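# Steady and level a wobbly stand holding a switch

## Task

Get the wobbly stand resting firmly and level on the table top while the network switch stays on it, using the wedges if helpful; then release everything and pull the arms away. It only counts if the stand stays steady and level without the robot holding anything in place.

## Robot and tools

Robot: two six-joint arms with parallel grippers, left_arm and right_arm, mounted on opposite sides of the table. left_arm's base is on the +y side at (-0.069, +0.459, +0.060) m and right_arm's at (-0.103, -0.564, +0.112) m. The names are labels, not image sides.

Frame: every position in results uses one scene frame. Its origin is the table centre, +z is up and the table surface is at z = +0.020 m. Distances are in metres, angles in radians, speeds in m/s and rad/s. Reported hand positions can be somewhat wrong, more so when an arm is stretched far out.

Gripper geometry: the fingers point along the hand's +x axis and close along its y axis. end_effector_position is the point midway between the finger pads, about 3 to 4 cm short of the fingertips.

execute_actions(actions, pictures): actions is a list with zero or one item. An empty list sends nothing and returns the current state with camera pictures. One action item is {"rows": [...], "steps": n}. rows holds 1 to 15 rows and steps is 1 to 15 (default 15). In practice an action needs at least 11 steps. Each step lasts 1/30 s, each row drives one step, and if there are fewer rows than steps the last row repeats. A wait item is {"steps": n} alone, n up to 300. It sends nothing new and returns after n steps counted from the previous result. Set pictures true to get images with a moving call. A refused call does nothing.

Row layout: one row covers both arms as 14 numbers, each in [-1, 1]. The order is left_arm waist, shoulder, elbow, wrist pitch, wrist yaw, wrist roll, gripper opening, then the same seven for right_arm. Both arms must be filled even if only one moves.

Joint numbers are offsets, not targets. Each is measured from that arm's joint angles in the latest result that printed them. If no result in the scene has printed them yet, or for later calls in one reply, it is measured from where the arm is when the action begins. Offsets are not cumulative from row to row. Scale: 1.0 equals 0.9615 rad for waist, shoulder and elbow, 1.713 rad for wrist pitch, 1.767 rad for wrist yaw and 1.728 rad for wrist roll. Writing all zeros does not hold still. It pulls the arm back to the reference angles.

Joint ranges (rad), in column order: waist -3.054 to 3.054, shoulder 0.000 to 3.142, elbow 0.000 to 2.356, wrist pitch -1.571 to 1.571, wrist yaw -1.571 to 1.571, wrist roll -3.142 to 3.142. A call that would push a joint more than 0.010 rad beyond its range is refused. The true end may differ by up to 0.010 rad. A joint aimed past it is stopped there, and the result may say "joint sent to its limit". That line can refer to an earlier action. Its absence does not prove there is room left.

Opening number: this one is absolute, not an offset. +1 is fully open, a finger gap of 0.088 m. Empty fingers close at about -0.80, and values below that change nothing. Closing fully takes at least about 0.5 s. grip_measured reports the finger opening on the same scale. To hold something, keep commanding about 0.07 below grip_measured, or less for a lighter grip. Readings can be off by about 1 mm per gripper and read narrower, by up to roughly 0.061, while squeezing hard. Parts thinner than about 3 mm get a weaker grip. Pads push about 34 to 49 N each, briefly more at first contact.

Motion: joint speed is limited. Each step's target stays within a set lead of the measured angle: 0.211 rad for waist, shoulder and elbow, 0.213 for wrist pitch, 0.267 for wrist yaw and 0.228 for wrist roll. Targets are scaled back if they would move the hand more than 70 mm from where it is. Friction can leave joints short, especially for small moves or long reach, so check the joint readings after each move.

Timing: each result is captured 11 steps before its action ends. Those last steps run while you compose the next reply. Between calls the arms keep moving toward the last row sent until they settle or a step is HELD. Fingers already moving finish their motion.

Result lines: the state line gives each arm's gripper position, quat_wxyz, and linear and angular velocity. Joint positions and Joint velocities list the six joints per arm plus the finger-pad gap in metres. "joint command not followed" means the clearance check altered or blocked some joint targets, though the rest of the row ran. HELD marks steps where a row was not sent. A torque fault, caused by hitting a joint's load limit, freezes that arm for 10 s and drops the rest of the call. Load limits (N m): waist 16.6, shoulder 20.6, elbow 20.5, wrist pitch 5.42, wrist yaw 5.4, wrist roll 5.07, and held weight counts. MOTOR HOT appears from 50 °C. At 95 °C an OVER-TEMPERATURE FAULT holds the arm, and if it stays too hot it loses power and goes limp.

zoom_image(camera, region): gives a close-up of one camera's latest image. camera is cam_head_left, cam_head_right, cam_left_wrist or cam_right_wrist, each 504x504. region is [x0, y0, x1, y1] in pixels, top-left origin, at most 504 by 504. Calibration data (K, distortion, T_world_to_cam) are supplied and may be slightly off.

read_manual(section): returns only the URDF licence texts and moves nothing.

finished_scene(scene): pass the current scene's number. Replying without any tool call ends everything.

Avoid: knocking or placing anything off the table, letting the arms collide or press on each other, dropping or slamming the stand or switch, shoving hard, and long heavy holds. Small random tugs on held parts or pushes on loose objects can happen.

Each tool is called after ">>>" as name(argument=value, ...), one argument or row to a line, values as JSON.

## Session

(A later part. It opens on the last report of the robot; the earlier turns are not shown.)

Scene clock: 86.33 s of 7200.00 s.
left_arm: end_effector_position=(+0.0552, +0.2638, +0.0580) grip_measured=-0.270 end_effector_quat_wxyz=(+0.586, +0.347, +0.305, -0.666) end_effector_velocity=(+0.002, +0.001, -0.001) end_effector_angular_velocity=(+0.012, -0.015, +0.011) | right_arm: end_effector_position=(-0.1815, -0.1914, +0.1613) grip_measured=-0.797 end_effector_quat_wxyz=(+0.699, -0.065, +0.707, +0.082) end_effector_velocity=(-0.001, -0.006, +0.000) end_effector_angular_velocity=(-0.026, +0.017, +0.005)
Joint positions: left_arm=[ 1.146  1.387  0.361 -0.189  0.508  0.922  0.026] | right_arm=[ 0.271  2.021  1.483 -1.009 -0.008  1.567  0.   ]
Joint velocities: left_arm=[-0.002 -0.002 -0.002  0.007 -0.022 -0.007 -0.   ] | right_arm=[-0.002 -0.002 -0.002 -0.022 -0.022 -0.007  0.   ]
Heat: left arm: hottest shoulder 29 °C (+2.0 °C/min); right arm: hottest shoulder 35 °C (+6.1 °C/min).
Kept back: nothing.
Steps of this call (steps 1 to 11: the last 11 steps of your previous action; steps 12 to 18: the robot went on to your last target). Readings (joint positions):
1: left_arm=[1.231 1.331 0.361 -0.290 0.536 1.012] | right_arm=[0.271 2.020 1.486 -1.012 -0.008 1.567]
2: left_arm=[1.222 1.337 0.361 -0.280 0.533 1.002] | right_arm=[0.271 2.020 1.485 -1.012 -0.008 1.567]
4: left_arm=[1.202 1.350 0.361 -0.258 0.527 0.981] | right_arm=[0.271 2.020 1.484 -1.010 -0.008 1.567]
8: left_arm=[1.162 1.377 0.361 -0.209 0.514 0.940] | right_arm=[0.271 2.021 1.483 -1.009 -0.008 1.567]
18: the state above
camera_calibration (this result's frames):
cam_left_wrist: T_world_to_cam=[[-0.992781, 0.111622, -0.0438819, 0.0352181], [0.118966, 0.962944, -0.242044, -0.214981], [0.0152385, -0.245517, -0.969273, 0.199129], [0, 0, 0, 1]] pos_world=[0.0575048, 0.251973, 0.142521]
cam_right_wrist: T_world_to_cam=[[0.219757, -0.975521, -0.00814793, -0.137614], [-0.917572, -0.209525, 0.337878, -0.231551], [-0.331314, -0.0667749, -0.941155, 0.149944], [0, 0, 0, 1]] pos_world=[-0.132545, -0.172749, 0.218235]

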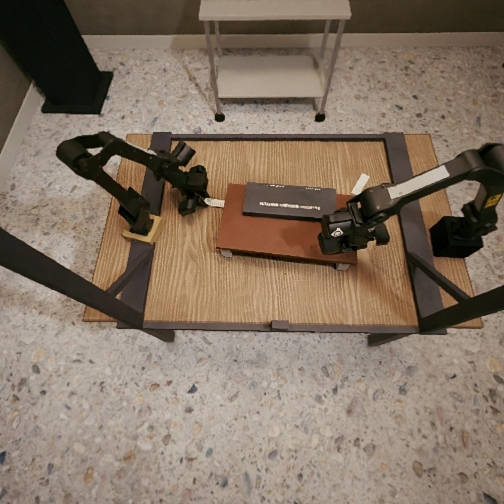

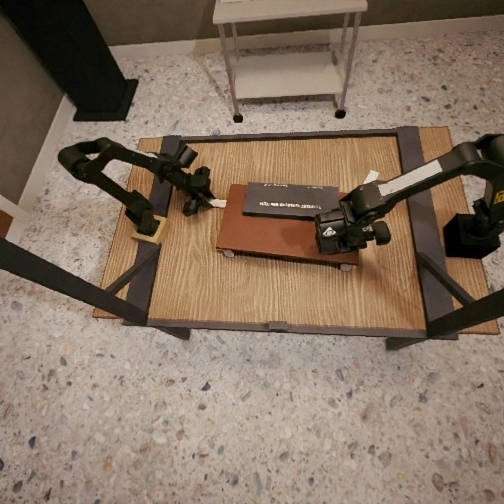

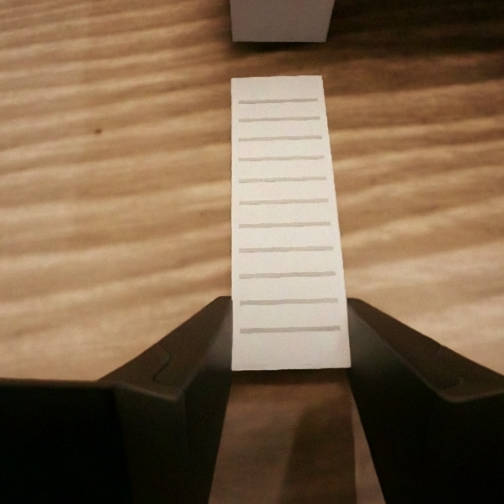

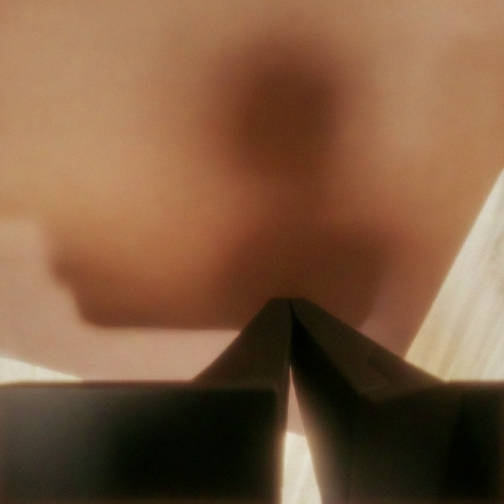

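>>> execute_actions(
  actions=[
    {"rows": [[-0.014,0.012,0.014,0.005,-0.003,-0.008,-0.34,0,0.036,-0.024,0.006,0,0,-0.8],[-0.027,0.02,0.019,0.01,-0.005,-0.015,-0.34,0,0.036,-0.024,0.006,0,0,-0.8],[-0.04,0.027,0.023,0.015,-0.008,-0.023,-0.34,0,0.036,-0.024,0.006,0,0,-0.8],[-0.053,0.035,0.028,0.02,-0.011,-0.03,-0.34,0,0.036,-0.024,0.006,0,0,-0.8],[-0.066,0.042,0.033,0.025,-0.014,-0.038,-0.34,0,0.036,-0.024,0.006,0,0,-0.8],[-0.079,0.05,0.037,0.03,-0.016,-0.046,-0.34,0,0.036,-0.024,0.006,0,0,-0.8],[-0.092,0.057,0.042,0.035,-0.019,-0.053,-0.34,0,0.036,-0.024,0.006,0,0,-0.8],[-0.105,0.065,0.047,0.04,-0.022,-0.061,-0.34,0,0.036,-0.024,0.006,0,0,-0.8],[-0.118,0.072,0.052,0.045,-0.024,-0.068,-0.34,0,0.036,-0.024,0.006,0,0,-0.8],[-0.131,0.08,0.056,0.05,-0.027,-0.076,-0.34,0,0.036,-0.024,0.006,0,0,-0.8],[-0.144,0.087,0.061,0.055,-0.03,-0.084,-0.34,0,0.036,-0.024,0.006,0,0,-0.8],[-0.157,0.095,0.066,0.06,-0.033,-0.091,-0.34,0,0.036,-0.024,0.006,0,0,-0.8],[-0.17,0.102,0.07,0.065,-0.035,-0.099,-0.34,0,0.036,-0.024,0.006,0,0,-0.8],[-0.182,0.11,0.075,0.07,-0.038,-0.1065,-0.34,0,0.036,-0.024,0.006,0,0,-0.8]], "steps": 15},
  ],
)

>>> execute_actions(
  actions=[
    {"steps": 20},
  ],
  pictures=true,
)

Scene clock: 90.30 s of 7200.00 s.
left_arm: end_effector_position=(+0.0540, +0.2598, +0.0571) grip_measured=-0.270 end_effector_quat_wxyz=(+0.585, +0.347, +0.307, -0.666) end_effector_velocity=(-0.008, -0.061, -0.006) end_effector_angular_velocity=(+0.032, -0.005, -0.027) | right_arm: end_effector_position=(-0.1814, -0.1916, +0.1610) grip_measured=-0.797 end_effector_quat_wxyz=(+0.699, -0.066, +0.707, +0.081) end_effector_velocity=(+0.002, -0.001, +0.002) end_effector_angular_velocity=(-0.001, -0.008, +0.005)
Joint positions: left_arm=[ 1.123  1.4    0.365 -0.175  0.499  0.899  0.026] | right_arm=[ 0.271  2.021  1.482 -1.008 -0.008  1.567  0.   ]
Joint velocities: left_arm=[-0.305  0.168  0.09   0.198 -0.125 -0.286 -0.   ] | right_arm=[-0.002 -0.007 -0.002 -0.007  0.007 -0.007  0.   ]
Heat: left arm: hottest shoulder 29 °C (+1.0 °C/min); right arm: hottest shoulder 34 °C (+5.1 °C/min).
Steps of this call (steps 1 to 15: the robot went on to your last target; steps 16 to 90: nothing new was sent; then 0.83 s passed at rest; steps 91 to 94: the first 4 steps of this action). Readings (joint positions):
91: left_arm=[1.145 1.388 0.361 -0.188 0.507 0.920] | right_arm=[0.271 2.021 1.482 -1.009 -0.008 1.567]
92: left_arm=[1.141 1.390 0.361 -0.185 0.505 0.915] | right_arm=[0.271 2.021 1.482 -1.009 -0.008 1.567]
94: the state above

Scene clock: 90.97 s of 7200.00 s.
left_arm: end_effector_position=(+0.0497, +0.2247, +0.0570) grip_measured=-0.270 end_effector_quat_wxyz=(+0.585, +0.347, +0.306, -0.666) end_effector_velocity=(+0.001, +0.001, -0.002) end_effector_angular_velocity=(+0.013, -0.004, +0.020) | right_arm: end_effector_position=(-0.1814, -0.1917, +0.1609) grip_measured=-0.797 end_effector_quat_wxyz=(+0.699, -0.066, +0.707, +0.081) end_effector_velocity=(+0.001, -0.005, +0.000) end_effector_angular_velocity=(-0.023, +0.003, +0.005)
Joint positions: left_arm=[ 0.975  1.485  0.421 -0.073  0.444  0.745  0.026] | right_arm=[ 0.271  2.021  1.481 -1.008 -0.008  1.567  0.   ]
Joint velocities: left_arm=[-0.007  0.002 -0.002  0.007 -0.022 -0.022 -0.   ] | right_arm=[-0.002 -0.002 -0.002 -0.022 -0.007 -0.007  0.   ]
Heat: left arm: hottest shoulder 29 °C (+1.0 °C/min); right arm: hottest shoulder 34 °C (+5.1 °C/min).
Kept back: nothing.
Steps of this call (steps 1 to 11: the last 11 steps of your previous action; steps 12 to 20: the robot went on to your last target). Readings (joint positions):
1: left_arm=[1.113 1.406 0.369 -0.168 0.496 0.888] | right_arm=[0.271 2.021 1.482 -1.008 -0.008 1.567]
2: left_arm=[1.101 1.412 0.373 -0.160 0.491 0.877] | right_arm=[0.271 2.021 1.481 -1.008 -0.008 1.567]
4: left_arm=[1.078 1.426 0.382 -0.143 0.483 0.853] | right_arm=[0.271 2.021 1.481 -1.008 -0.008 1.567]
8: left_arm=[1.029 1.453 0.401 -0.110 0.464 0.802] | right_arm=[0.271 2.021 1.481 -1.008 -0.008 1.567]
20: the state above
camera_calibration (this result's frames):
cam_left_wrist: T_world_to_cam=[[-0.992785, 0.112627, -0.0411428, 0.0336255], [0.119258, 0.963115, -0.241221, -0.177051], [0.0124572, -0.244388, -0.969598, 0.188521], [0, 0, 0, 1]] pos_world=[0.0521492, 0.212806, 0.141465]
cam_right_wrist: T_world_to_cam=[[0.219759, -0.975526, -0.00738511, -0.138021], [-0.917624, -0.209273, 0.337892, -0.231394], [-0.331168, -0.0674779, -0.941156, 0.149486], [0, 0, 0, 1]] pos_world=[-0.132497, -0.17298, 0.217857]

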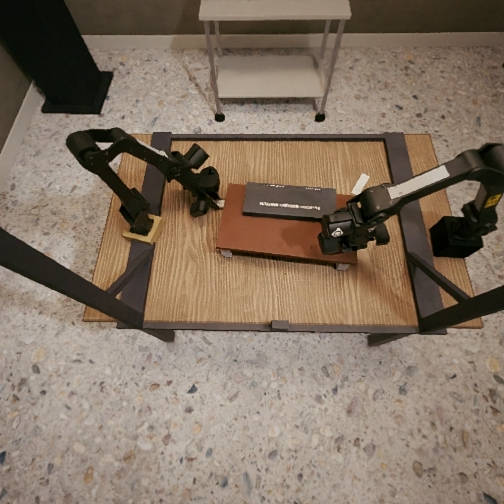

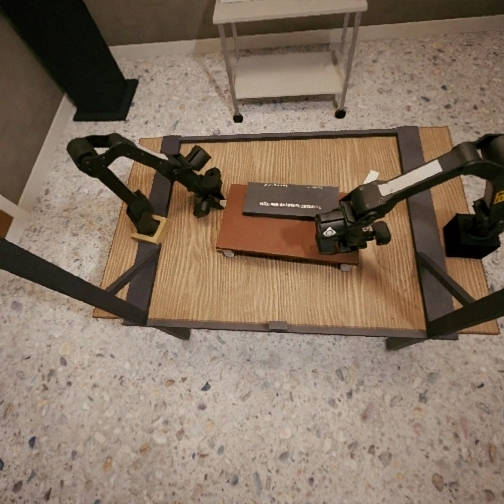

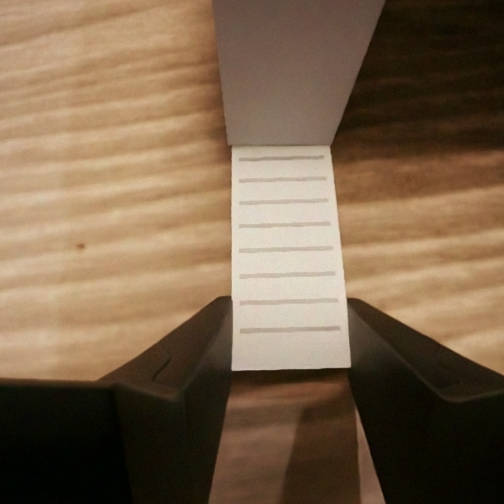

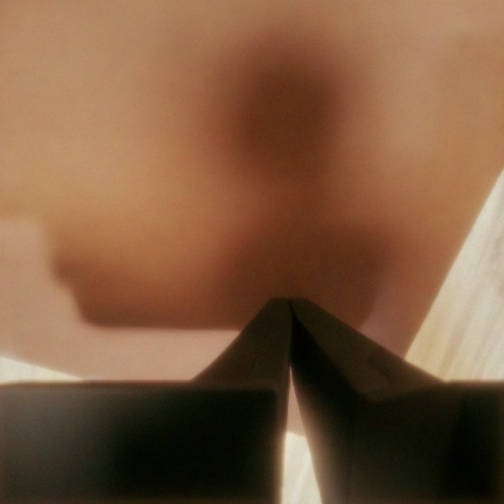

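>>> execute_actions(
  actions=[
    {"rows": [[-0.008,0.011,0.014,0.004,-0.003,-0.007,-0.34,0,0.036,-0.024,0.006,0,0,-0.8],[-0.013,0.015,0.017,0.005,-0.004,-0.01,-0.34,0,0.036,-0.024,0.006,0,0,-0.8],[-0.018,0.019,0.02,0.007,-0.005,-0.013,-0.34,0,0.036,-0.024,0.006,0,0,-0.8],[-0.023,0.022,0.023,0.008,-0.007,-0.015,-0.34,0,0.036,-0.024,0.006,0,0,-0.8],[-0.028,0.026,0.026,0.01,-0.008,-0.018,-0.34,0,0.036,-0.024,0.006,0,0,-0.8],[-0.033,0.03,0.03,0.012,-0.009,-0.021,-0.34,0,0.036,-0.024,0.006,0,0,-0.8],[-0.038,0.034,0.033,0.013,-0.01,-0.024,-0.34,0,0.036,-0.024,0.006,0,0,-0.8],[-0.044,0.038,0.036,0.015,-0.012,-0.027,-0.34,0,0.036,-0.024,0.006,0,0,-0.8],[-0.049,0.041,0.039,0.016,-0.013,-0.03,-0.34,0,0.036,-0.024,0.006,0,0,-0.8],[-0.054,0.045,0.042,0.018,-0.014,-0.032,-0.34,0,0.036,-0.024,0.006,0,0,-0.8]], "steps": 13},
  ],
)

>>> execute_actions(
  actions=[
    {"steps": 18},
  ],
  pictures=true,
)

Scene clock: 93.57 s of 7200.00 s.
left_arm: end_effector_position=(+0.0497, +0.2243, +0.0568) grip_measured=-0.270 end_effector_quat_wxyz=(+0.586, +0.346, +0.307, -0.665) end_effector_velocity=(-0.007, -0.013, -0.004) end_effector_angular_velocity=(+0.027, +0.027, +0.018) | right_arm: end_effector_position=(-0.1814, -0.1917, +0.1608) grip_measured=-0.797 end_effector_quat_wxyz=(+0.699, -0.066, +0.707, +0.081) end_effector_velocity=(+0.002, -0.000, -0.001) end_effector_angular_velocity=(+0.001, +0.007, +0.015)
Joint positions: left_arm=[ 0.972  1.486  0.422 -0.071  0.441  0.74   0.026] | right_arm=[ 0.271  2.021  1.481 -1.008 -0.008  1.567  0.   ]
Joint velocities: left_arm=[-0.076  0.046  0.027  0.022 -0.037 -0.095 -0.   ] | right_arm=[-0.007 -0.002 -0.007  0.007 -0.007 -0.022  0.   ]
Heat: left arm: hottest shoulder 28 °C (+0.0 °C/min); right arm: hottest shoulder 34 °C (+5.0 °C/min).
Steps of this call (steps 1 to 15: the robot went on to your last target; steps 16 to 76: nothing new was sent; steps 77 to 78: the first 2 steps of this action). Readings (joint positions):
77: left_arm=[0.974 1.485 0.421 -0.073 0.443 0.742] | right_arm=[0.271 2.021 1.481 -1.008 -0.008 1.567]
78: the state above

Scene clock: 94.17 s of 7200.00 s.
left_arm: end_effector_position=(+0.0485, +0.2133, +0.0560) grip_measured=-0.270 end_effector_quat_wxyz=(+0.586, +0.348, +0.308, -0.663) end_effector_velocity=(-0.001, -0.001, +0.001) end_effector_angular_velocity=(-0.009, +0.005, +0.000) | right_arm: end_effector_position=(-0.1814, -0.1917, +0.1607) grip_measured=-0.797 end_effector_quat_wxyz=(+0.699, -0.066, +0.707, +0.081) end_effector_velocity=(+0.000, -0.002, +0.000) end_effector_angular_velocity=(-0.009, +0.006, -0.010)
Joint positions: left_arm=[ 0.929  1.518  0.446 -0.048  0.417  0.697  0.026] | right_arm=[ 0.271  2.021  1.48  -1.007 -0.008  1.567  0.   ]
Joint velocities: left_arm=[-0.002 -0.002 -0.002  0.007  0.007 -0.007  0.   ] | right_arm=[-0.002 -0.002 -0.002 -0.007 -0.007  0.007  0.   ]
Heat: left arm: hottest shoulder 28 °C (+0.0 °C/min); right arm: hottest shoulder 34 °C (+4.0 °C/min).
Kept back: nothing.
Steps of this call (steps 1 to 11: the last 11 steps of your previous action; steps 12 to 18: the robot went on to your last target). Readings (joint positions):
1: left_arm=[0.969 1.488 0.423 -0.070 0.440 0.736] | right_arm=[0.271 2.021 1.481 -1.007 -0.008 1.567]
2: left_arm=[0.965 1.491 0.425 -0.068 0.438 0.733] | right_arm=[0.271 2.021 1.481 -1.007 -0.008 1.567]
4: left_arm=[0.957 1.497 0.430 -0.063 0.434 0.724] | right_arm=[0.271 2.021 1.480 -1.007 -0.008 1.567]
8: left_arm=[0.939 1.511 0.441 -0.054 0.423 0.706] | right_arm=[0.271 2.021 1.480 -1.007 -0.008 1.567]
18: the state above
camera_calibration (this result's frames):
cam_left_wrist: T_world_to_cam=[[-0.99323, 0.108107, -0.0425115, 0.0347785], [0.115108, 0.96517, -0.23494, -0.166673], [0.0156323, -0.238243, -0.97108, 0.183414], [0, 0, 0, 1]] pos_world=[0.0508613, 0.200805, 0.14043]
cam_right_wrist: T_world_to_cam=[[0.219759, -0.975526, -0.00738511, -0.138079], [-0.917624, -0.209273, 0.337892, -0.231333], [-0.331168, -0.0674779, -0.941156, 0.149313], [0, 0, 0, 1]] pos_world=[-0.132485, -0.173036, 0.217673]

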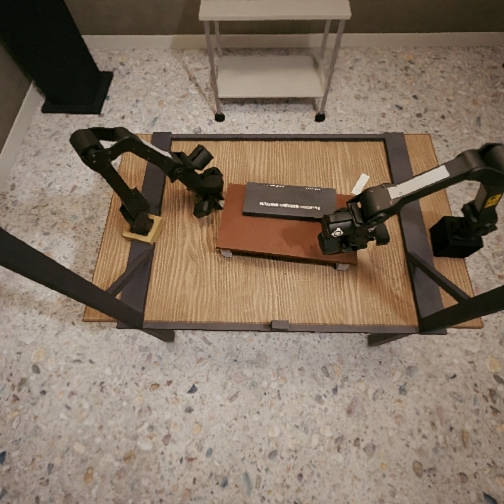

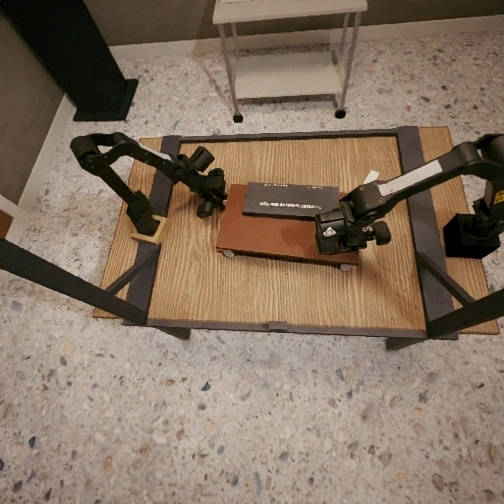

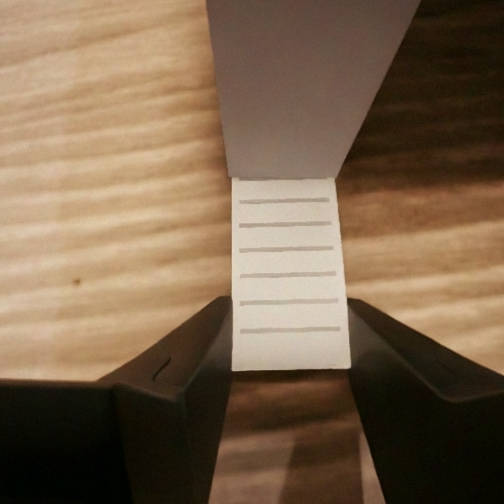

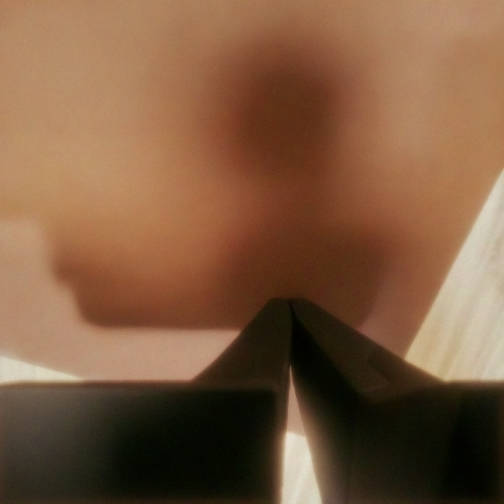

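>>> execute_actions(
  actions=[
    {"rows": [[-0.008,0.011,0.014,0.003,0,-0.003,-0.34,0,0.036,-0.024,0.006,0,0,-0.8],[-0.011,0.013,0.016,0.004,0,-0.004,-0.34,0,0.036,-0.024,0.006,0,0,-0.8],[-0.014,0.015,0.018,0.005,0,-0.005,-0.34,0,0.036,-0.024,0.006,0,0,-0.8],[-0.017,0.017,0.02,0.006,0,-0.007,-0.34,0,0.036,-0.024,0.006,0,0,-0.8],[-0.02,0.02,0.022,0.007,0,-0.008,-0.34,0,0.036,-0.024,0.006,0,0,-0.8],[-0.024,0.0226,0.024,0.0086,0,-0.01,-0.34,0,0.036,-0.024,0.006,0,0,-0.8]], "steps": 12},
  ],
)

>>> execute_actions(
  actions=[
    {"steps": 16},
  ],
  pictures=true,
)

Scene clock: 95.57 s of 7200.00 s.
left_arm: end_effector_position=(+0.0486, +0.2133, +0.0559) grip_measured=-0.270 end_effector_quat_wxyz=(+0.586, +0.348, +0.308, -0.663) end_effector_velocity=(-0.002, -0.001, -0.001) end_effector_angular_velocity=(+0.004, +0.006, +0.009) | right_arm: end_effector_position=(-0.1814, -0.1917, +0.1607) grip_measured=-0.797 end_effector_quat_wxyz=(+0.699, -0.066, +0.707, +0.081) end_effector_velocity=(-0.001, -0.007, +0.001) end_effector_angular_velocity=(-0.026, +0.017, +0.005)
Joint positions: left_arm=[ 0.929  1.519  0.446 -0.048  0.417  0.697  0.026] | right_arm=[ 0.271  2.021  1.48  -1.007 -0.008  1.567  0.   ]
Joint velocities: left_arm=[-0.012  0.002 -0.002  0.007 -0.007 -0.022  0.   ] | right_arm=[-0.002 -0.007 -0.007 -0.022 -0.022 -0.007  0.   ]
Heat: left arm: hottest shoulder 28 °C (+0.0 °C/min); right arm: hottest shoulder 33 °C (+3.0 °C/min).
Steps of this call (steps 1 to 15: the robot went on to your last target; steps 16 to 41: nothing new was sent; step 42: the first step of this action). Readings (joint positions):
42: the state above

Scene clock: 96.10 s of 7200.00 s.
left_arm: end_effector_position=(+0.0482, +0.2101, +0.0558) grip_measured=-0.270 end_effector_quat_wxyz=(+0.586, +0.351, +0.306, -0.664) end_effector_velocity=(+0.001, +0.003, -0.002) end_effector_angular_velocity=(+0.017, -0.015, +0.001) | right_arm: end_effector_position=(-0.1814, -0.1917, +0.1606) grip_measured=-0.797 end_effector_quat_wxyz=(+0.699, -0.066, +0.707, +0.081) end_effector_velocity=(+0.002, -0.000, -0.001) end_effector_angular_velocity=(+0.001, +0.008, +0.000)
Joint positions: left_arm=[ 0.917  1.527  0.452 -0.04   0.409  0.69   0.026] | right_arm=[ 0.271  2.021  1.48  -1.007 -0.008  1.567  0.   ]
Joint velocities: left_arm=[-0.002 -0.002 -0.002 -0.007 -0.022  0.007 -0.   ] | right_arm=[-0.007 -0.002 -0.007  0.007 -0.007 -0.007  0.   ]
Heat: left arm: hottest shoulder 28 °C (+0.0 °C/min); right arm: hottest shoulder 33 °C (+3.0 °C/min).
Kept back: nothing.
Steps of this call (steps 1 to 11: the last 11 steps of your previous action; steps 12 to 16: the robot went on to your last target). Readings (joint positions):
1: left_arm=[0.928 1.519 0.446 -0.047 0.416 0.697] | right_arm=[0.271 2.021 1.480 -1.007 -0.008 1.567]
2: left_arm=[0.927 1.520 0.446 -0.046 0.415 0.697] | right_arm=[0.271 2.021 1.480 -1.007 -0.008 1.567]
4: left_arm=[0.923 1.522 0.449 -0.045 0.413 0.695] | right_arm=[0.271 2.021 1.480 -1.007 -0.008 1.567]
8: left_arm=[0.917 1.527 0.452 -0.041 0.410 0.691] | right_arm=[0.271 2.021 1.480 -1.007 -0.008 1.567]
16: the state above
camera_calibration (this result's frames):
cam_left_wrist: T_world_to_cam=[[-0.992661, 0.111321, -0.0472512, 0.0343841], [0.119342, 0.96491, -0.233892, -0.163808], [0.0195561, -0.237815, -0.971114, 0.182175], [0, 0, 0, 1]] pos_world=[0.0501182, 0.197556, 0.140224]
cam_right_wrist: T_world_to_cam=[[0.219759, -0.975526, -0.00738511, -0.138108], [-0.917624, -0.209273, 0.337892, -0.231303], [-0.331168, -0.0674779, -0.941156, 0.149227], [0, 0, 0, 1]] pos_world=[-0.132479, -0.173064, 0.217581]

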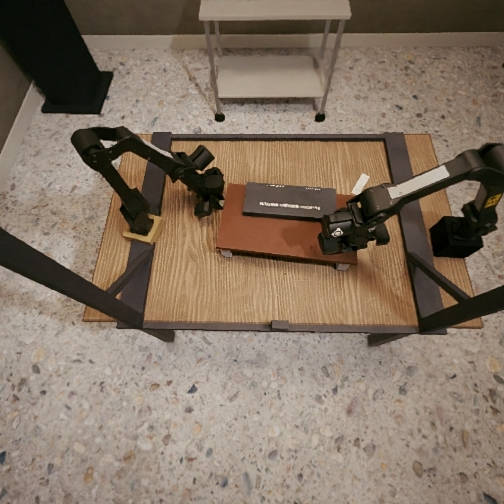

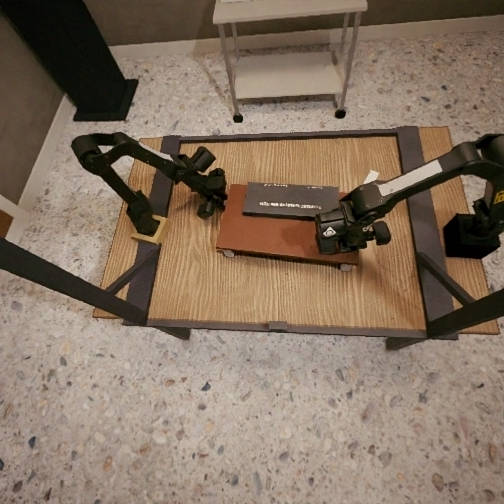

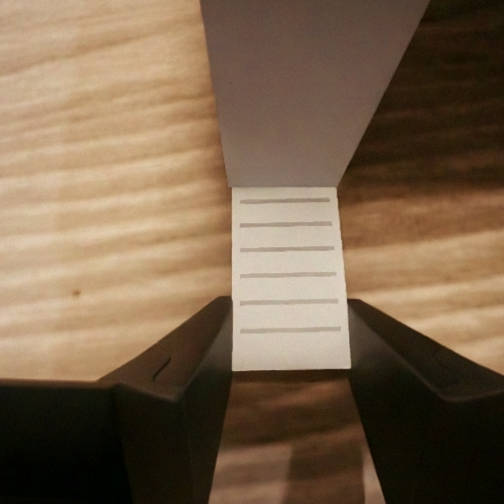

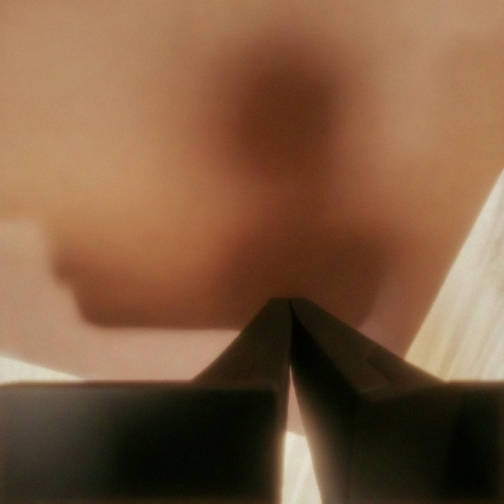

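>>> execute_actions(
  actions=[
    {"rows": [[-0.012,0.013,0.018,0.004,0,-0.004,-0.34,0,0.036,-0.024,0.006,0,0,-0.8],[-0.015,0.015,0.02,0.005,0,-0.005,-0.34,0,0.036,-0.024,0.006,0,0,-0.8],[-0.018,0.017,0.022,0.006,0,-0.006,-0.34,0,0.036,-0.024,0.006,0,0,-0.8],[-0.021,0.019,0.024,0.007,0,-0.008,-0.34,0,0.036,-0.024,0.006,0,0,-0.8],[-0.024,0.021,0.026,0.008,0,-0.009,-0.34,0,0.036,-0.024,0.006,0,0,-0.8],[-0.027,0.023,0.029,0.009,0,-0.011,-0.34,0,0.036,-0.024,0.006,0,0,-0.8]], "steps": 12},
  ],
)

>>> execute_actions(
  actions=[
    {"steps": 16},
  ],
  pictures=true,
)

Scene clock: 97.77 s of 7200.00 s.
left_arm: end_effector_position=(+0.0482, +0.2100, +0.0558) grip_measured=-0.270 end_effector_quat_wxyz=(+0.586, +0.351, +0.306, -0.664) end_effector_velocity=(-0.002, +0.001, -0.003) end_effector_angular_velocity=(+0.025, -0.026, -0.012) | right_arm: end_effector_position=(-0.1814, -0.1917, +0.1606) grip_measured=-0.797 end_effector_quat_wxyz=(+0.699, -0.066, +0.707, +0.081) end_effector_velocity=(+0.001, -0.004, -0.001) end_effector_angular_velocity=(-0.013, +0.005, +0.005)
Joint positions: left_arm=[ 0.916  1.527  0.452 -0.04   0.409  0.69   0.026] | right_arm=[ 0.271  2.021  1.48  -1.007 -0.008  1.567  0.   ]
Joint velocities: left_arm=[-0.022 -0.002 -0.002 -0.007 -0.037  0.007 -0.   ] | right_arm=[-0.002 -0.002 -0.007 -0.007 -0.007 -0.007  0.   ]
Heat: left arm: hottest shoulder 28 °C (+0.0 °C/min); right arm: hottest shoulder 33 °C (+3.0 °C/min).
Steps of this call (steps 1 to 15: the robot went on to your last target; steps 16 to 49: nothing new was sent; step 50: the first step of this action). Readings (joint positions):
50: the state above

Scene clock: 98.30 s of 7200.00 s.
left_arm: end_effector_position=(+0.0481, +0.2066, +0.0558) grip_measured=-0.270 end_effector_quat_wxyz=(+0.586, +0.354, +0.304, -0.663) end_effector_velocity=(-0.001, +0.002, -0.001) end_effector_angular_velocity=(+0.010, +0.003, +0.007) | right_arm: end_effector_position=(-0.1814, -0.1918, +0.1605) grip_measured=-0.797 end_effector_quat_wxyz=(+0.699, -0.066, +0.707, +0.081) end_effector_velocity=(-0.004, -0.003, +0.000) end_effector_angular_velocity=(-0.011, +0.020, +0.025)
Joint positions: left_arm=[ 0.903  1.535  0.46  -0.034  0.399  0.682  0.026] | right_arm=[ 0.271  2.021  1.48  -1.007 -0.008  1.567  0.   ]
Joint velocities: left_arm=[-0.002 -0.002 -0.002 -0.007 -0.007 -0.007  0.   ] | right_arm=[ 0.002 -0.002 -0.002 -0.007 -0.022 -0.022  0.   ]
Heat: left arm: hottest shoulder 28 °C (+0.0 °C/min); right arm: hottest shoulder 33 °C (+3.0 °C/min).
Kept back: nothing.
Steps of this call (steps 1 to 11: the last 11 steps of your previous action; steps 12 to 16: the robot went on to your last target). Readings (joint positions):
1: left_arm=[0.916 1.527 0.452 -0.040 0.408 0.690] | right_arm=[0.271 2.021 1.480 -1.007 -0.008 1.567]
2: left_arm=[0.914 1.528 0.453 -0.039 0.406 0.690] | right_arm=[0.271 2.021 1.480 -1.007 -0.008 1.567]
4: left_arm=[0.910 1.531 0.456 -0.038 0.403 0.688] | right_arm=[0.271 2.021 1.480 -1.007 -0.008 1.567]
8: left_arm=[0.904 1.534 0.459 -0.035 0.400 0.684] | right_arm=[0.271 2.021 1.480 -1.007 -0.008 1.567]
16: the state above
camera_calibration (this result's frames):
cam_left_wrist: T_world_to_cam=[[-0.99205, 0.113884, -0.0535536, 0.0344527], [0.123277, 0.964968, -0.2316, -0.160792], [0.025302, -0.236361, -0.971336, 0.18079], [0, 0, 0, 1]] pos_world=[0.0494265, 0.193968, 0.140213]
cam_right_wrist: T_world_to_cam=[[0.219759, -0.975526, -0.00738511, -0.138137], [-0.917624, -0.209273, 0.337892, -0.231272], [-0.331168, -0.0674779, -0.941156, 0.149141], [0, 0, 0, 1]] pos_world=[-0.132474, -0.173092, 0.217489]

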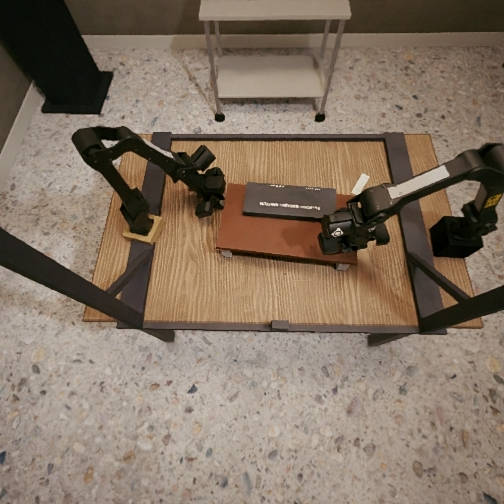

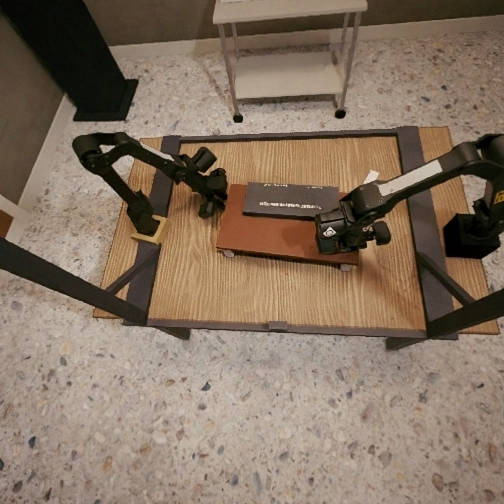

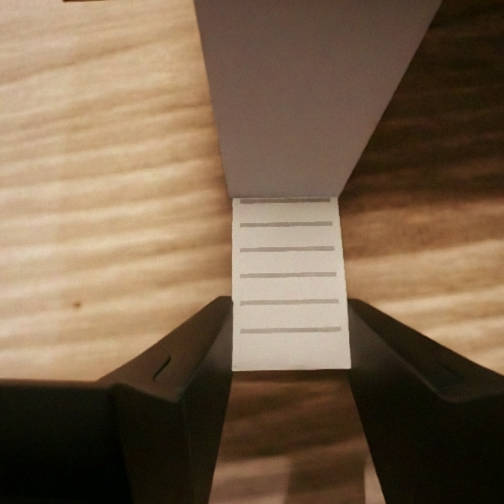

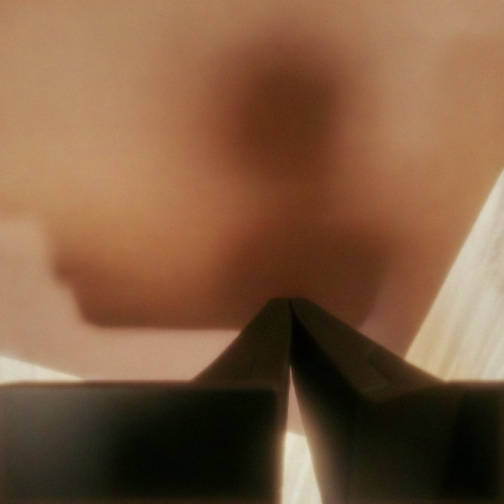

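>>> execute_actions(
  actions=[
    {"rows": [[-0.013,0.014,0.021,0.005,0.004,-0.004,-0.34,0,0.036,-0.024,0.006,0,0,-0.8],[-0.016,0.016,0.023,0.006,0.004,-0.005,-0.34,0,0.036,-0.024,0.006,0,0,-0.8],[-0.019,0.018,0.025,0.007,0.004,-0.006,-0.34,0,0.036,-0.024,0.006,0,0,-0.8],[-0.022,0.02,0.027,0.008,0.003,-0.008,-0.34,0,0.036,-0.024,0.006,0,0,-0.8],[-0.025,0.022,0.029,0.009,0.003,-0.009,-0.34,0,0.036,-0.024,0.006,0,0,-0.8],[-0.027,0.023,0.031,0.01,0.003,-0.011,-0.34,0,0.036,-0.024,0.006,0,0,-0.8]], "steps": 12},
  ],
)

>>> execute_actions(
  actions=[
    {"steps": 16},
  ],
  pictures=true,
)

Scene clock: 100.40 s of 7200.00 s.
left_arm: end_effector_position=(+0.0481, +0.2066, +0.0558) grip_measured=-0.270 end_effector_quat_wxyz=(+0.586, +0.354, +0.304, -0.663) end_effector_velocity=(-0.003, +0.004, -0.002) end_effector_angular_velocity=(+0.022, +0.012, +0.007) | right_arm: end_effector_position=(-0.1814, -0.1918, +0.1605) grip_measured=-0.797 end_effector_quat_wxyz=(+0.699, -0.066, +0.707, +0.081) end_effector_velocity=(+0.000, -0.002, +0.000) end_effector_angular_velocity=(-0.009, +0.006, -0.010)
Joint positions: left_arm=[ 0.903  1.535  0.46  -0.034  0.399  0.682  0.026] | right_arm=[ 0.271  2.021  1.48  -1.007 -0.008  1.567  0.   ]
Joint velocities: left_arm=[-0.002 -0.002 -0.002 -0.022 -0.007 -0.007  0.   ] | right_arm=[-0.002 -0.002 -0.002 -0.007 -0.007  0.007  0.   ]
Heat: left arm: hottest shoulder 28 °C (-1.0 °C/min); right arm: hottest shoulder 33 °C (+2.0 °C/min).
Steps of this call (steps 1 to 15: the robot went on to your last target; steps 16 to 62: nothing new was sent; step 63: the first step of this action). Readings (joint positions):
63: the state above

Scene clock: 100.93 s of 7200.00 s.
left_arm: end_effector_position=(+0.0478, +0.2029, +0.0560) grip_measured=-0.270 end_effector_quat_wxyz=(+0.586, +0.355, +0.302, -0.663) end_effector_velocity=(-0.001, +0.002, -0.001) end_effector_angular_velocity=(+0.011, +0.011, +0.019) | right_arm: end_effector_position=(-0.1815, -0.1919, +0.1604) grip_measured=-0.797 end_effector_quat_wxyz=(+0.699, -0.066, +0.707, +0.081) end_effector_velocity=(-0.000, -0.001, +0.001) end_effector_angular_velocity=(-0.007, +0.021, +0.000)
Joint positions: left_arm=[ 0.891  1.545  0.469 -0.027  0.393  0.674  0.026] | right_arm=[ 0.272  2.021  1.479 -1.007 -0.008  1.567  0.   ]
Joint velocities: left_arm=[-0.002 -0.002 -0.002 -0.007 -0.007 -0.022 -0.   ] | right_arm=[-0.007 -0.002  0.002 -0.007 -0.022 -0.007  0.   ]
Heat: left arm: hottest shoulder 28 °C (-1.0 °C/min); right arm: hottest shoulder 33 °C (+2.0 °C/min).
Kept back: nothing.
Steps of this call (steps 1 to 11: the last 11 steps of your previous action; steps 12 to 16: the robot went on to your last target). Readings (joint positions):
1: left_arm=[0.903 1.535 0.461 -0.034 0.399 0.682] | right_arm=[0.271 2.021 1.480 -1.007 -0.008 1.567]
2: left_arm=[0.902 1.536 0.461 -0.034 0.397 0.682] | right_arm=[0.271 2.021 1.480 -1.007 -0.008 1.567]
4: left_arm=[0.898 1.538 0.463 -0.032 0.396 0.681] | right_arm=[0.271 2.021 1.480 -1.007 -0.008 1.567]
8: left_arm=[0.892 1.544 0.468 -0.029 0.393 0.676] | right_arm=[0.272 2.021 1.479 -1.007 -0.008 1.567]
16: the state above
camera_calibration (this result's frames):
cam_left_wrist: T_world_to_cam=[[-0.991529, 0.116504, -0.0574263, 0.0342987], [0.126756, 0.964414, -0.23203, -0.157132], [0.0283505, -0.237343, -0.971012, 0.180114], [0, 0, 0, 1]] pos_world=[0.0488193, 0.190293, 0.140403]
cam_right_wrist: T_world_to_cam=[[0.220131, -0.975445, -0.0070037, -0.138226], [-0.91757, -0.209497, 0.337899, -0.231414], [-0.331069, -0.0679558, -0.941156, 0.14893], [0, 0, 0, 1]] pos_world=[-0.132604, -0.173191, 0.217393]

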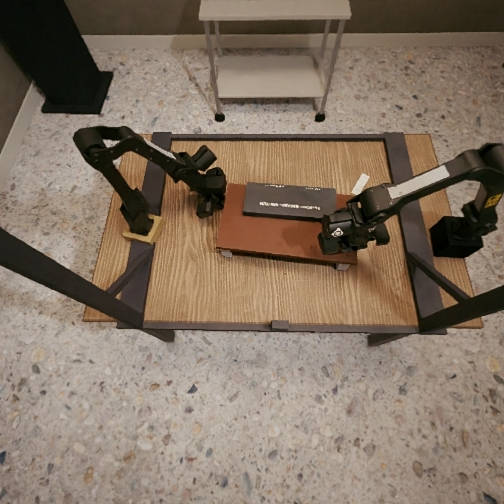

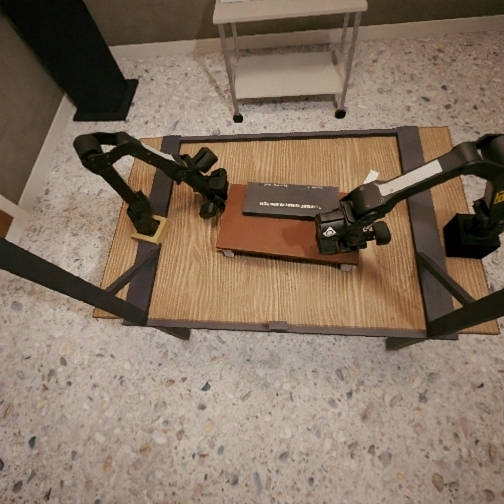

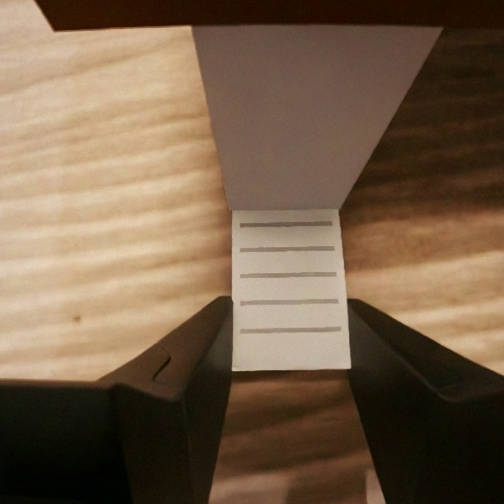

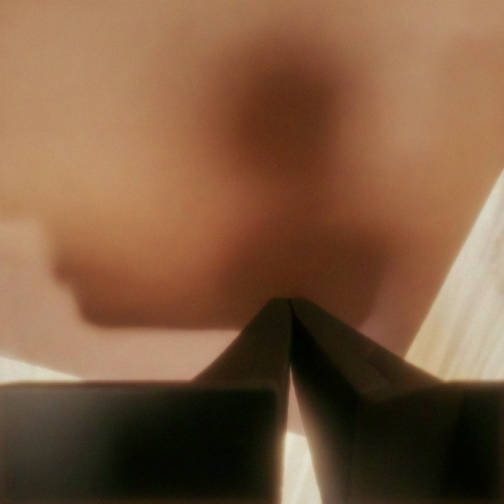

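>>> zoom_image(
  camera="cam_left_wrist",
  region=[200, 170, 380, 290],
)

Region (200, 170, 380, 290) of cam_left_wrist's 504x504 image, scaled by 2.800, with more detail than that image has.

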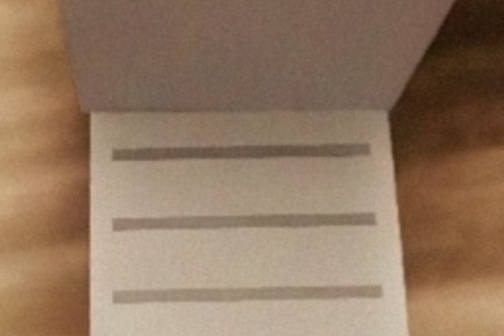

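>>> execute_actions(
  actions=[
    {"rows": [[-0.014,0.013,0.021,0.005,0.005,-0.004,-0.34,0,0.036,-0.024,0.006,0,0,-0.8],[-0.017,0.015,0.023,0.006,0.005,-0.005,-0.34,0,0.036,-0.024,0.006,0,0,-0.8],[-0.02,0.017,0.025,0.007,0.005,-0.006,-0.34,0,0.036,-0.024,0.006,0,0,-0.8],[-0.023,0.019,0.027,0.008,0.004,-0.008,-0.34,0,0.036,-0.024,0.006,0,0,-0.8],[-0.026,0.021,0.029,0.009,0.004,-0.009,-0.34,0,0.036,-0.024,0.006,0,0,-0.8],[-0.028,0.023,0.031,0.01,0.004,-0.011,-0.34,0,0.036,-0.024,0.006,0,0,-0.8]], "steps": 12},
  ],
)

>>> execute_actions(
  actions=[
    {"steps": 16},
  ],
  pictures=true,
)

Scene clock: 102.37 s of 7200.00 s.
left_arm: end_effector_position=(+0.0477, +0.2028, +0.0560) grip_measured=-0.270 end_effector_quat_wxyz=(+0.585, +0.355, +0.302, -0.663) end_effector_velocity=(-0.001, +0.004, -0.003) end_effector_angular_velocity=(+0.022, -0.004, +0.009) | right_arm: end_effector_position=(-0.1815, -0.1919, +0.1604) grip_measured=-0.797 end_effector_quat_wxyz=(+0.699, -0.066, +0.707, +0.081) end_effector_velocity=(-0.002, -0.004, -0.001) end_effector_angular_velocity=(-0.016, +0.019, +0.005)
Joint positions: left_arm=[ 0.891  1.545  0.469 -0.027  0.393  0.674  0.026] | right_arm=[ 0.272  2.021  1.479 -1.007 -0.008  1.567  0.   ]
Joint velocities: left_arm=[-0.007 -0.002 -0.007 -0.007 -0.022 -0.007  0.   ] | right_arm=[-0.002 -0.002 -0.007 -0.007 -0.022 -0.007  0.   ]
Heat: left arm: hottest shoulder 28 °C (-1.0 °C/min); right arm: hottest shoulder 33 °C (+2.0 °C/min).
Steps of this call (steps 1 to 15: the robot went on to your last target; steps 16 to 42: nothing new was sent; step 43: the first step of this action). Readings (joint positions):
43: the state above

Scene clock: 102.90 s of 7200.00 s.
left_arm: end_effector_position=(+0.0473, +0.1991, +0.0560) grip_measured=-0.270 end_effector_quat_wxyz=(+0.585, +0.356, +0.301, -0.664) end_effector_velocity=(-0.001, +0.002, -0.001) end_effector_angular_velocity=(+0.009, -0.005, -0.005) | right_arm: end_effector_position=(-0.1815, -0.1920, +0.1603) grip_measured=-0.797 end_effector_quat_wxyz=(+0.699, -0.066, +0.707, +0.081) end_effector_velocity=(+0.000, -0.002, +0.000) end_effector_angular_velocity=(-0.008, +0.005, +0.020)
Joint positions: left_arm=[ 0.879  1.554  0.477 -0.021  0.386  0.666  0.026] | right_arm=[ 0.272  2.021  1.479 -1.007 -0.008  1.567  0.   ]
Joint velocities: left_arm=[-0.002 -0.002 -0.002 -0.007 -0.007  0.007  0.   ] | right_arm=[-0.002 -0.002 -0.002 -0.007 -0.007 -0.022  0.   ]
Heat: left arm: hottest shoulder 28 °C (-1.0 °C/min); right arm: hottest shoulder 33 °C (+2.0 °C/min).
Kept back: nothing.
Steps of this call (steps 1 to 11: the last 11 steps of your previous action; steps 12 to 16: the robot went on to your last target). Readings (joint positions):
1: left_arm=[0.890 1.545 0.469 -0.027 0.392 0.674] | right_arm=[0.272 2.021 1.479 -1.007 -0.008 1.567]
2: left_arm=[0.890 1.545 0.469 -0.027 0.391 0.674] | right_arm=[0.272 2.021 1.479 -1.007 -0.008 1.567]
4: left_arm=[0.886 1.548 0.472 -0.026 0.389 0.672] | right_arm=[0.272 2.021 1.479 -1.007 -0.008 1.567]
8: left_arm=[0.879 1.553 0.477 -0.022 0.387 0.667] | right_arm=[0.272 2.021 1.479 -1.007 -0.008 1.567]
16: the state above
camera_calibration (this result's frames):
cam_left_wrist: T_world_to_cam=[[-0.991071, 0.119034, -0.060082, 0.0338279], [0.129857, 0.963945, -0.232266, -0.153469], [0.0302681, -0.237994, -0.970795, 0.179313], [0, 0, 0, 1]] pos_world=[0.0480274, 0.186585, 0.140463]
cam_right_wrist: T_world_to_cam=[[0.220132, -0.975448, -0.00662229, -0.1384], [-0.917597, -0.20937, 0.337906, -0.231366], [-0.330996, -0.0683073, -0.941157, 0.148787], [0, 0, 0, 1]] pos_world=[-0.132586, -0.17328, 0.217296]

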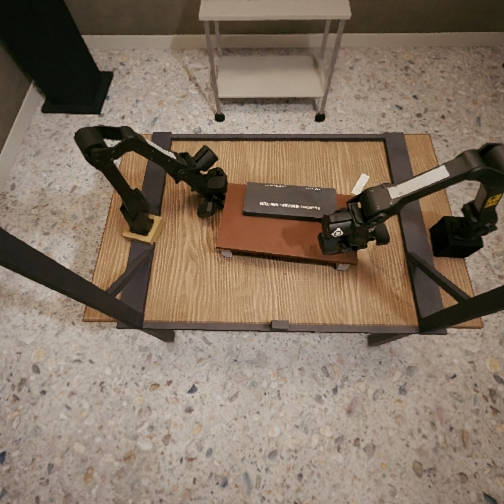

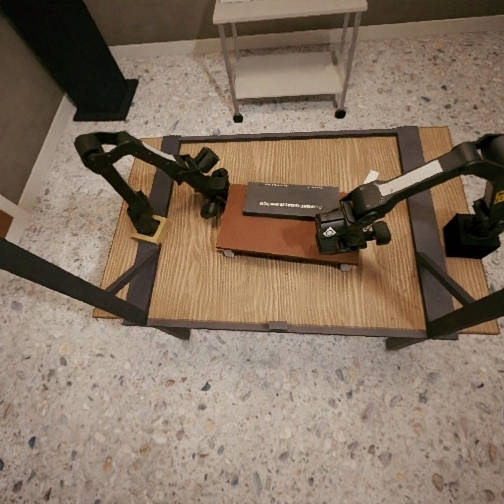

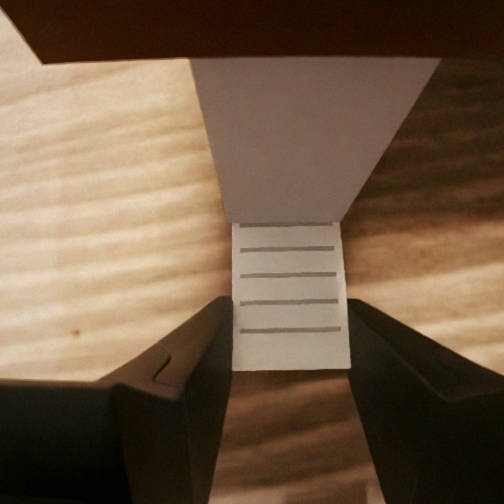

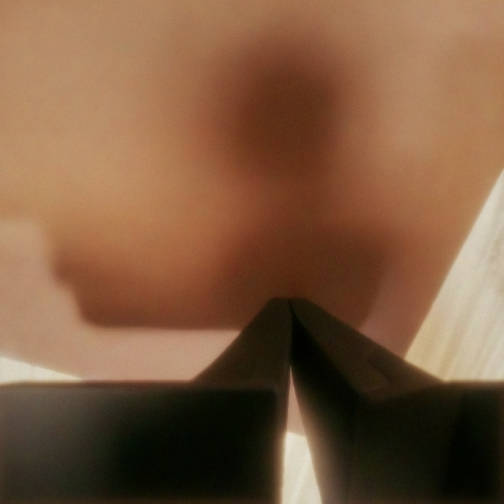

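>>> execute_actions(
  actions=[
    {"rows": [[0,0,0,0,0,0,-0.3,0,0.036,-0.024,0.006,0,0,-0.8],[0,0,0,0,0,0,-0.27,0,0.036,-0.024,0.006,0,0,-0.8],[0,0,0,0,0,0,-0.24,0,0.036,-0.024,0.006,0,0,-0.8],[0,0,0,0,0,0,-0.2,0,0.036,-0.024,0.006,0,0,-0.8],[0,0,0,0,0,0,-0.15,0,0.036,-0.024,0.006,0,0,-0.8],[0,0,0,0,0,0,-0.1,0,0.036,-0.024,0.006,0,0,-0.8],[0,0,0,0,0,0,-0.05,0,0.036,-0.024,0.006,0,0,-0.8],[0,0,0,0,0,0,0.0,0,0.036,-0.024,0.006,0,0,-0.8]], "steps": 11},
  ],
)

>>> execute_actions(
  actions=[
    {"steps": 14},
  ],
  pictures=true,
)

Scene clock: 107.60 s of 7200.00 s.
left_arm: end_effector_position=(+0.0473, +0.1990, +0.0560) grip_measured=-0.270 end_effector_quat_wxyz=(+0.585, +0.356, +0.301, -0.664) end_effector_velocity=(+0.002, -0.002, +0.002) end_effector_angular_velocity=(-0.006, -0.008, +0.007) | right_arm: end_effector_position=(-0.1815, -0.1920, +0.1603) grip_measured=-0.797 end_effector_quat_wxyz=(+0.699, -0.066, +0.707, +0.081) end_effector_velocity=(+0.001, -0.005, +0.000) end_effector_angular_velocity=(-0.023, +0.003, +0.005)
Joint positions: left_arm=[ 0.879  1.554  0.477 -0.021  0.386  0.666  0.026] | right_arm=[ 0.272  2.021  1.479 -1.007 -0.008  1.567  0.   ]
Joint velocities: left_arm=[-0.002 -0.002  0.002  0.007 -0.007 -0.007 -0.   ] | right_arm=[-0.002 -0.002 -0.002 -0.022 -0.007 -0.007  0.   ]
Heat: left arm: hottest shoulder 28 °C (-1.0 °C/min); right arm: hottest shoulder 32 °C (+0.0 °C/min).
Kept back: the last 11 steps of this action.
Steps of this call (steps 1 to 15: the robot went on to your last target; steps 16 to 90: nothing new was sent; then 1.70 s passed at rest). Readings (joint positions):
1: left_arm=[0.879 1.554 0.477 -0.021 0.386 0.666] | right_arm=[0.272 2.021 1.479 -1.007 -0.008 1.567]
2: left_arm=[0.879 1.554 0.477 -0.021 0.386 0.666] | right_arm=[0.272 2.021 1.479 -1.007 -0.008 1.567]
4: left_arm=[0.879 1.554 0.477 -0.021 0.386 0.666] | right_arm=[0.272 2.021 1.479 -1.007 -0.008 1.567]
8: left_arm=[0.879 1.554 0.477 -0.021 0.386 0.666] | right_arm=[0.272 2.021 1.479 -1.007 -0.008 1.567]
90: the state above

Scene clock: 108.07 s of 7200.00 s.
left_arm: end_effector_position=(+0.0472, +0.1991, +0.0560) grip_measured=-0.014 end_effector_quat_wxyz=(+0.585, +0.356, +0.301, -0.664) end_effector_velocity=(-0.001, +0.002, -0.001) end_effector_angular_velocity=(+0.010, +0.003, +0.007) | right_arm: end_effector_position=(-0.1815, -0.1920, +0.1603) grip_measured=-0.797 end_effector_quat_wxyz=(+0.699, -0.066, +0.707, +0.081) end_effector_velocity=(-0.000, -0.001, +0.001) end_effector_angular_velocity=(-0.004, +0.007, -0.010)
Joint positions: left_arm=[ 0.879  1.554  0.477 -0.021  0.387  0.666  0.038] | right_arm=[ 0.272  2.021  1.479 -1.007 -0.008  1.567  0.   ]
Joint velocities: left_arm=[-0.002 -0.002 -0.002 -0.007 -0.007 -0.007  0.006] | right_arm=[-0.002 -0.002  0.002 -0.007 -0.007  0.007  0.   ]
Heat: left arm: hottest shoulder 28 °C (-1.0 °C/min); right arm: hottest shoulder 32 °C (+0.0 °C/min).
Kept back: nothing.
Steps of this call (steps 1 to 11: the last 11 steps of your previous action; steps 12 to 14: the robot went on to your last target). Readings (joint positions):
1: left_arm=[0.879 1.554 0.477 -0.021 0.386 0.666] | right_arm=[0.272 2.021 1.479 -1.007 -0.008 1.567]
2: left_arm=[0.879 1.554 0.477 -0.021 0.386 0.666] | right_arm=[0.272 2.021 1.479 -1.007 -0.008 1.567]
4: left_arm=[0.879 1.554 0.477 -0.021 0.386 0.666] | right_arm=[0.272 2.021 1.479 -1.007 -0.008 1.567]
8: left_arm=[0.879 1.554 0.477 -0.021 0.387 0.666] | right_arm=[0.272 2.021 1.479 -1.007 -0.008 1.567]
14: the state above
camera_calibration (this result's frames):
cam_left_wrist: T_world_to_cam=[[-0.991062, 0.119355, -0.0595811, 0.0336462], [0.130063, 0.963808, -0.232718, -0.153361], [0.0296487, -0.238388, -0.970717, 0.179446], [0, 0, 0, 1]] pos_world=[0.0479717, 0.186572, 0.140506]
cam_right_wrist: T_world_to_cam=[[0.220132, -0.975448, -0.00662229, -0.1384], [-0.917597, -0.20937, 0.337906, -0.231366], [-0.330996, -0.0683073, -0.941157, 0.148787], [0, 0, 0, 1]] pos_world=[-0.132586, -0.17328, 0.217296]

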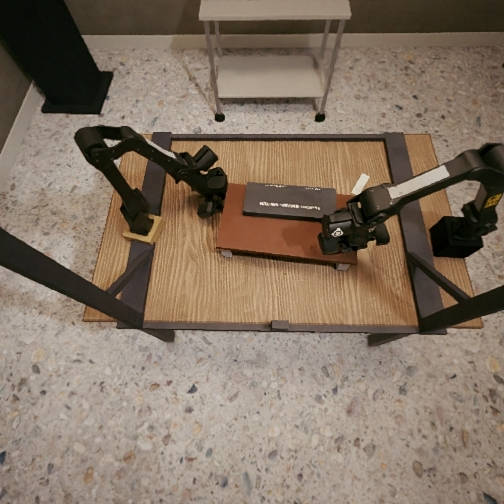

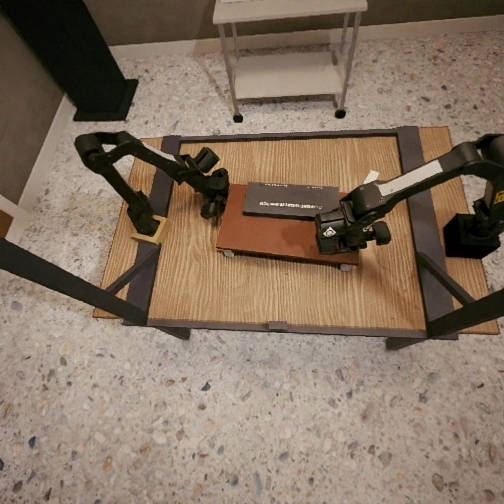

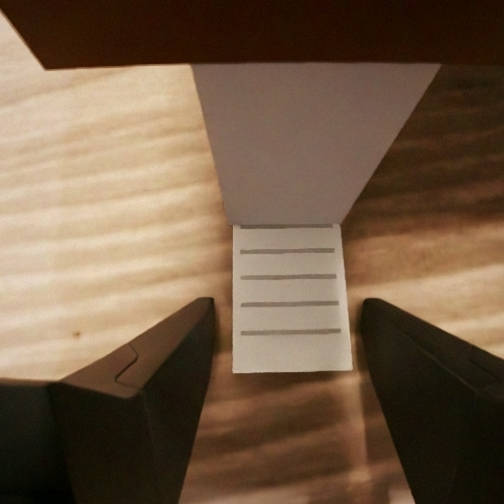

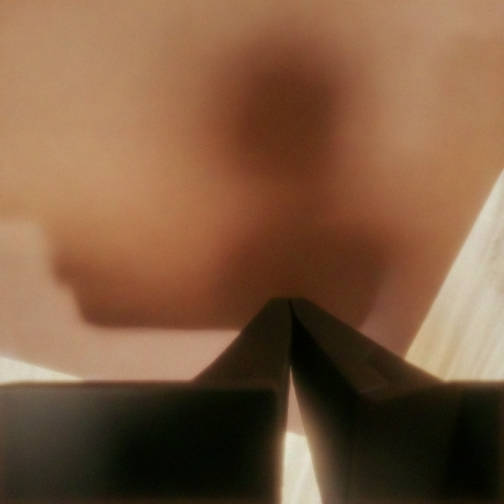

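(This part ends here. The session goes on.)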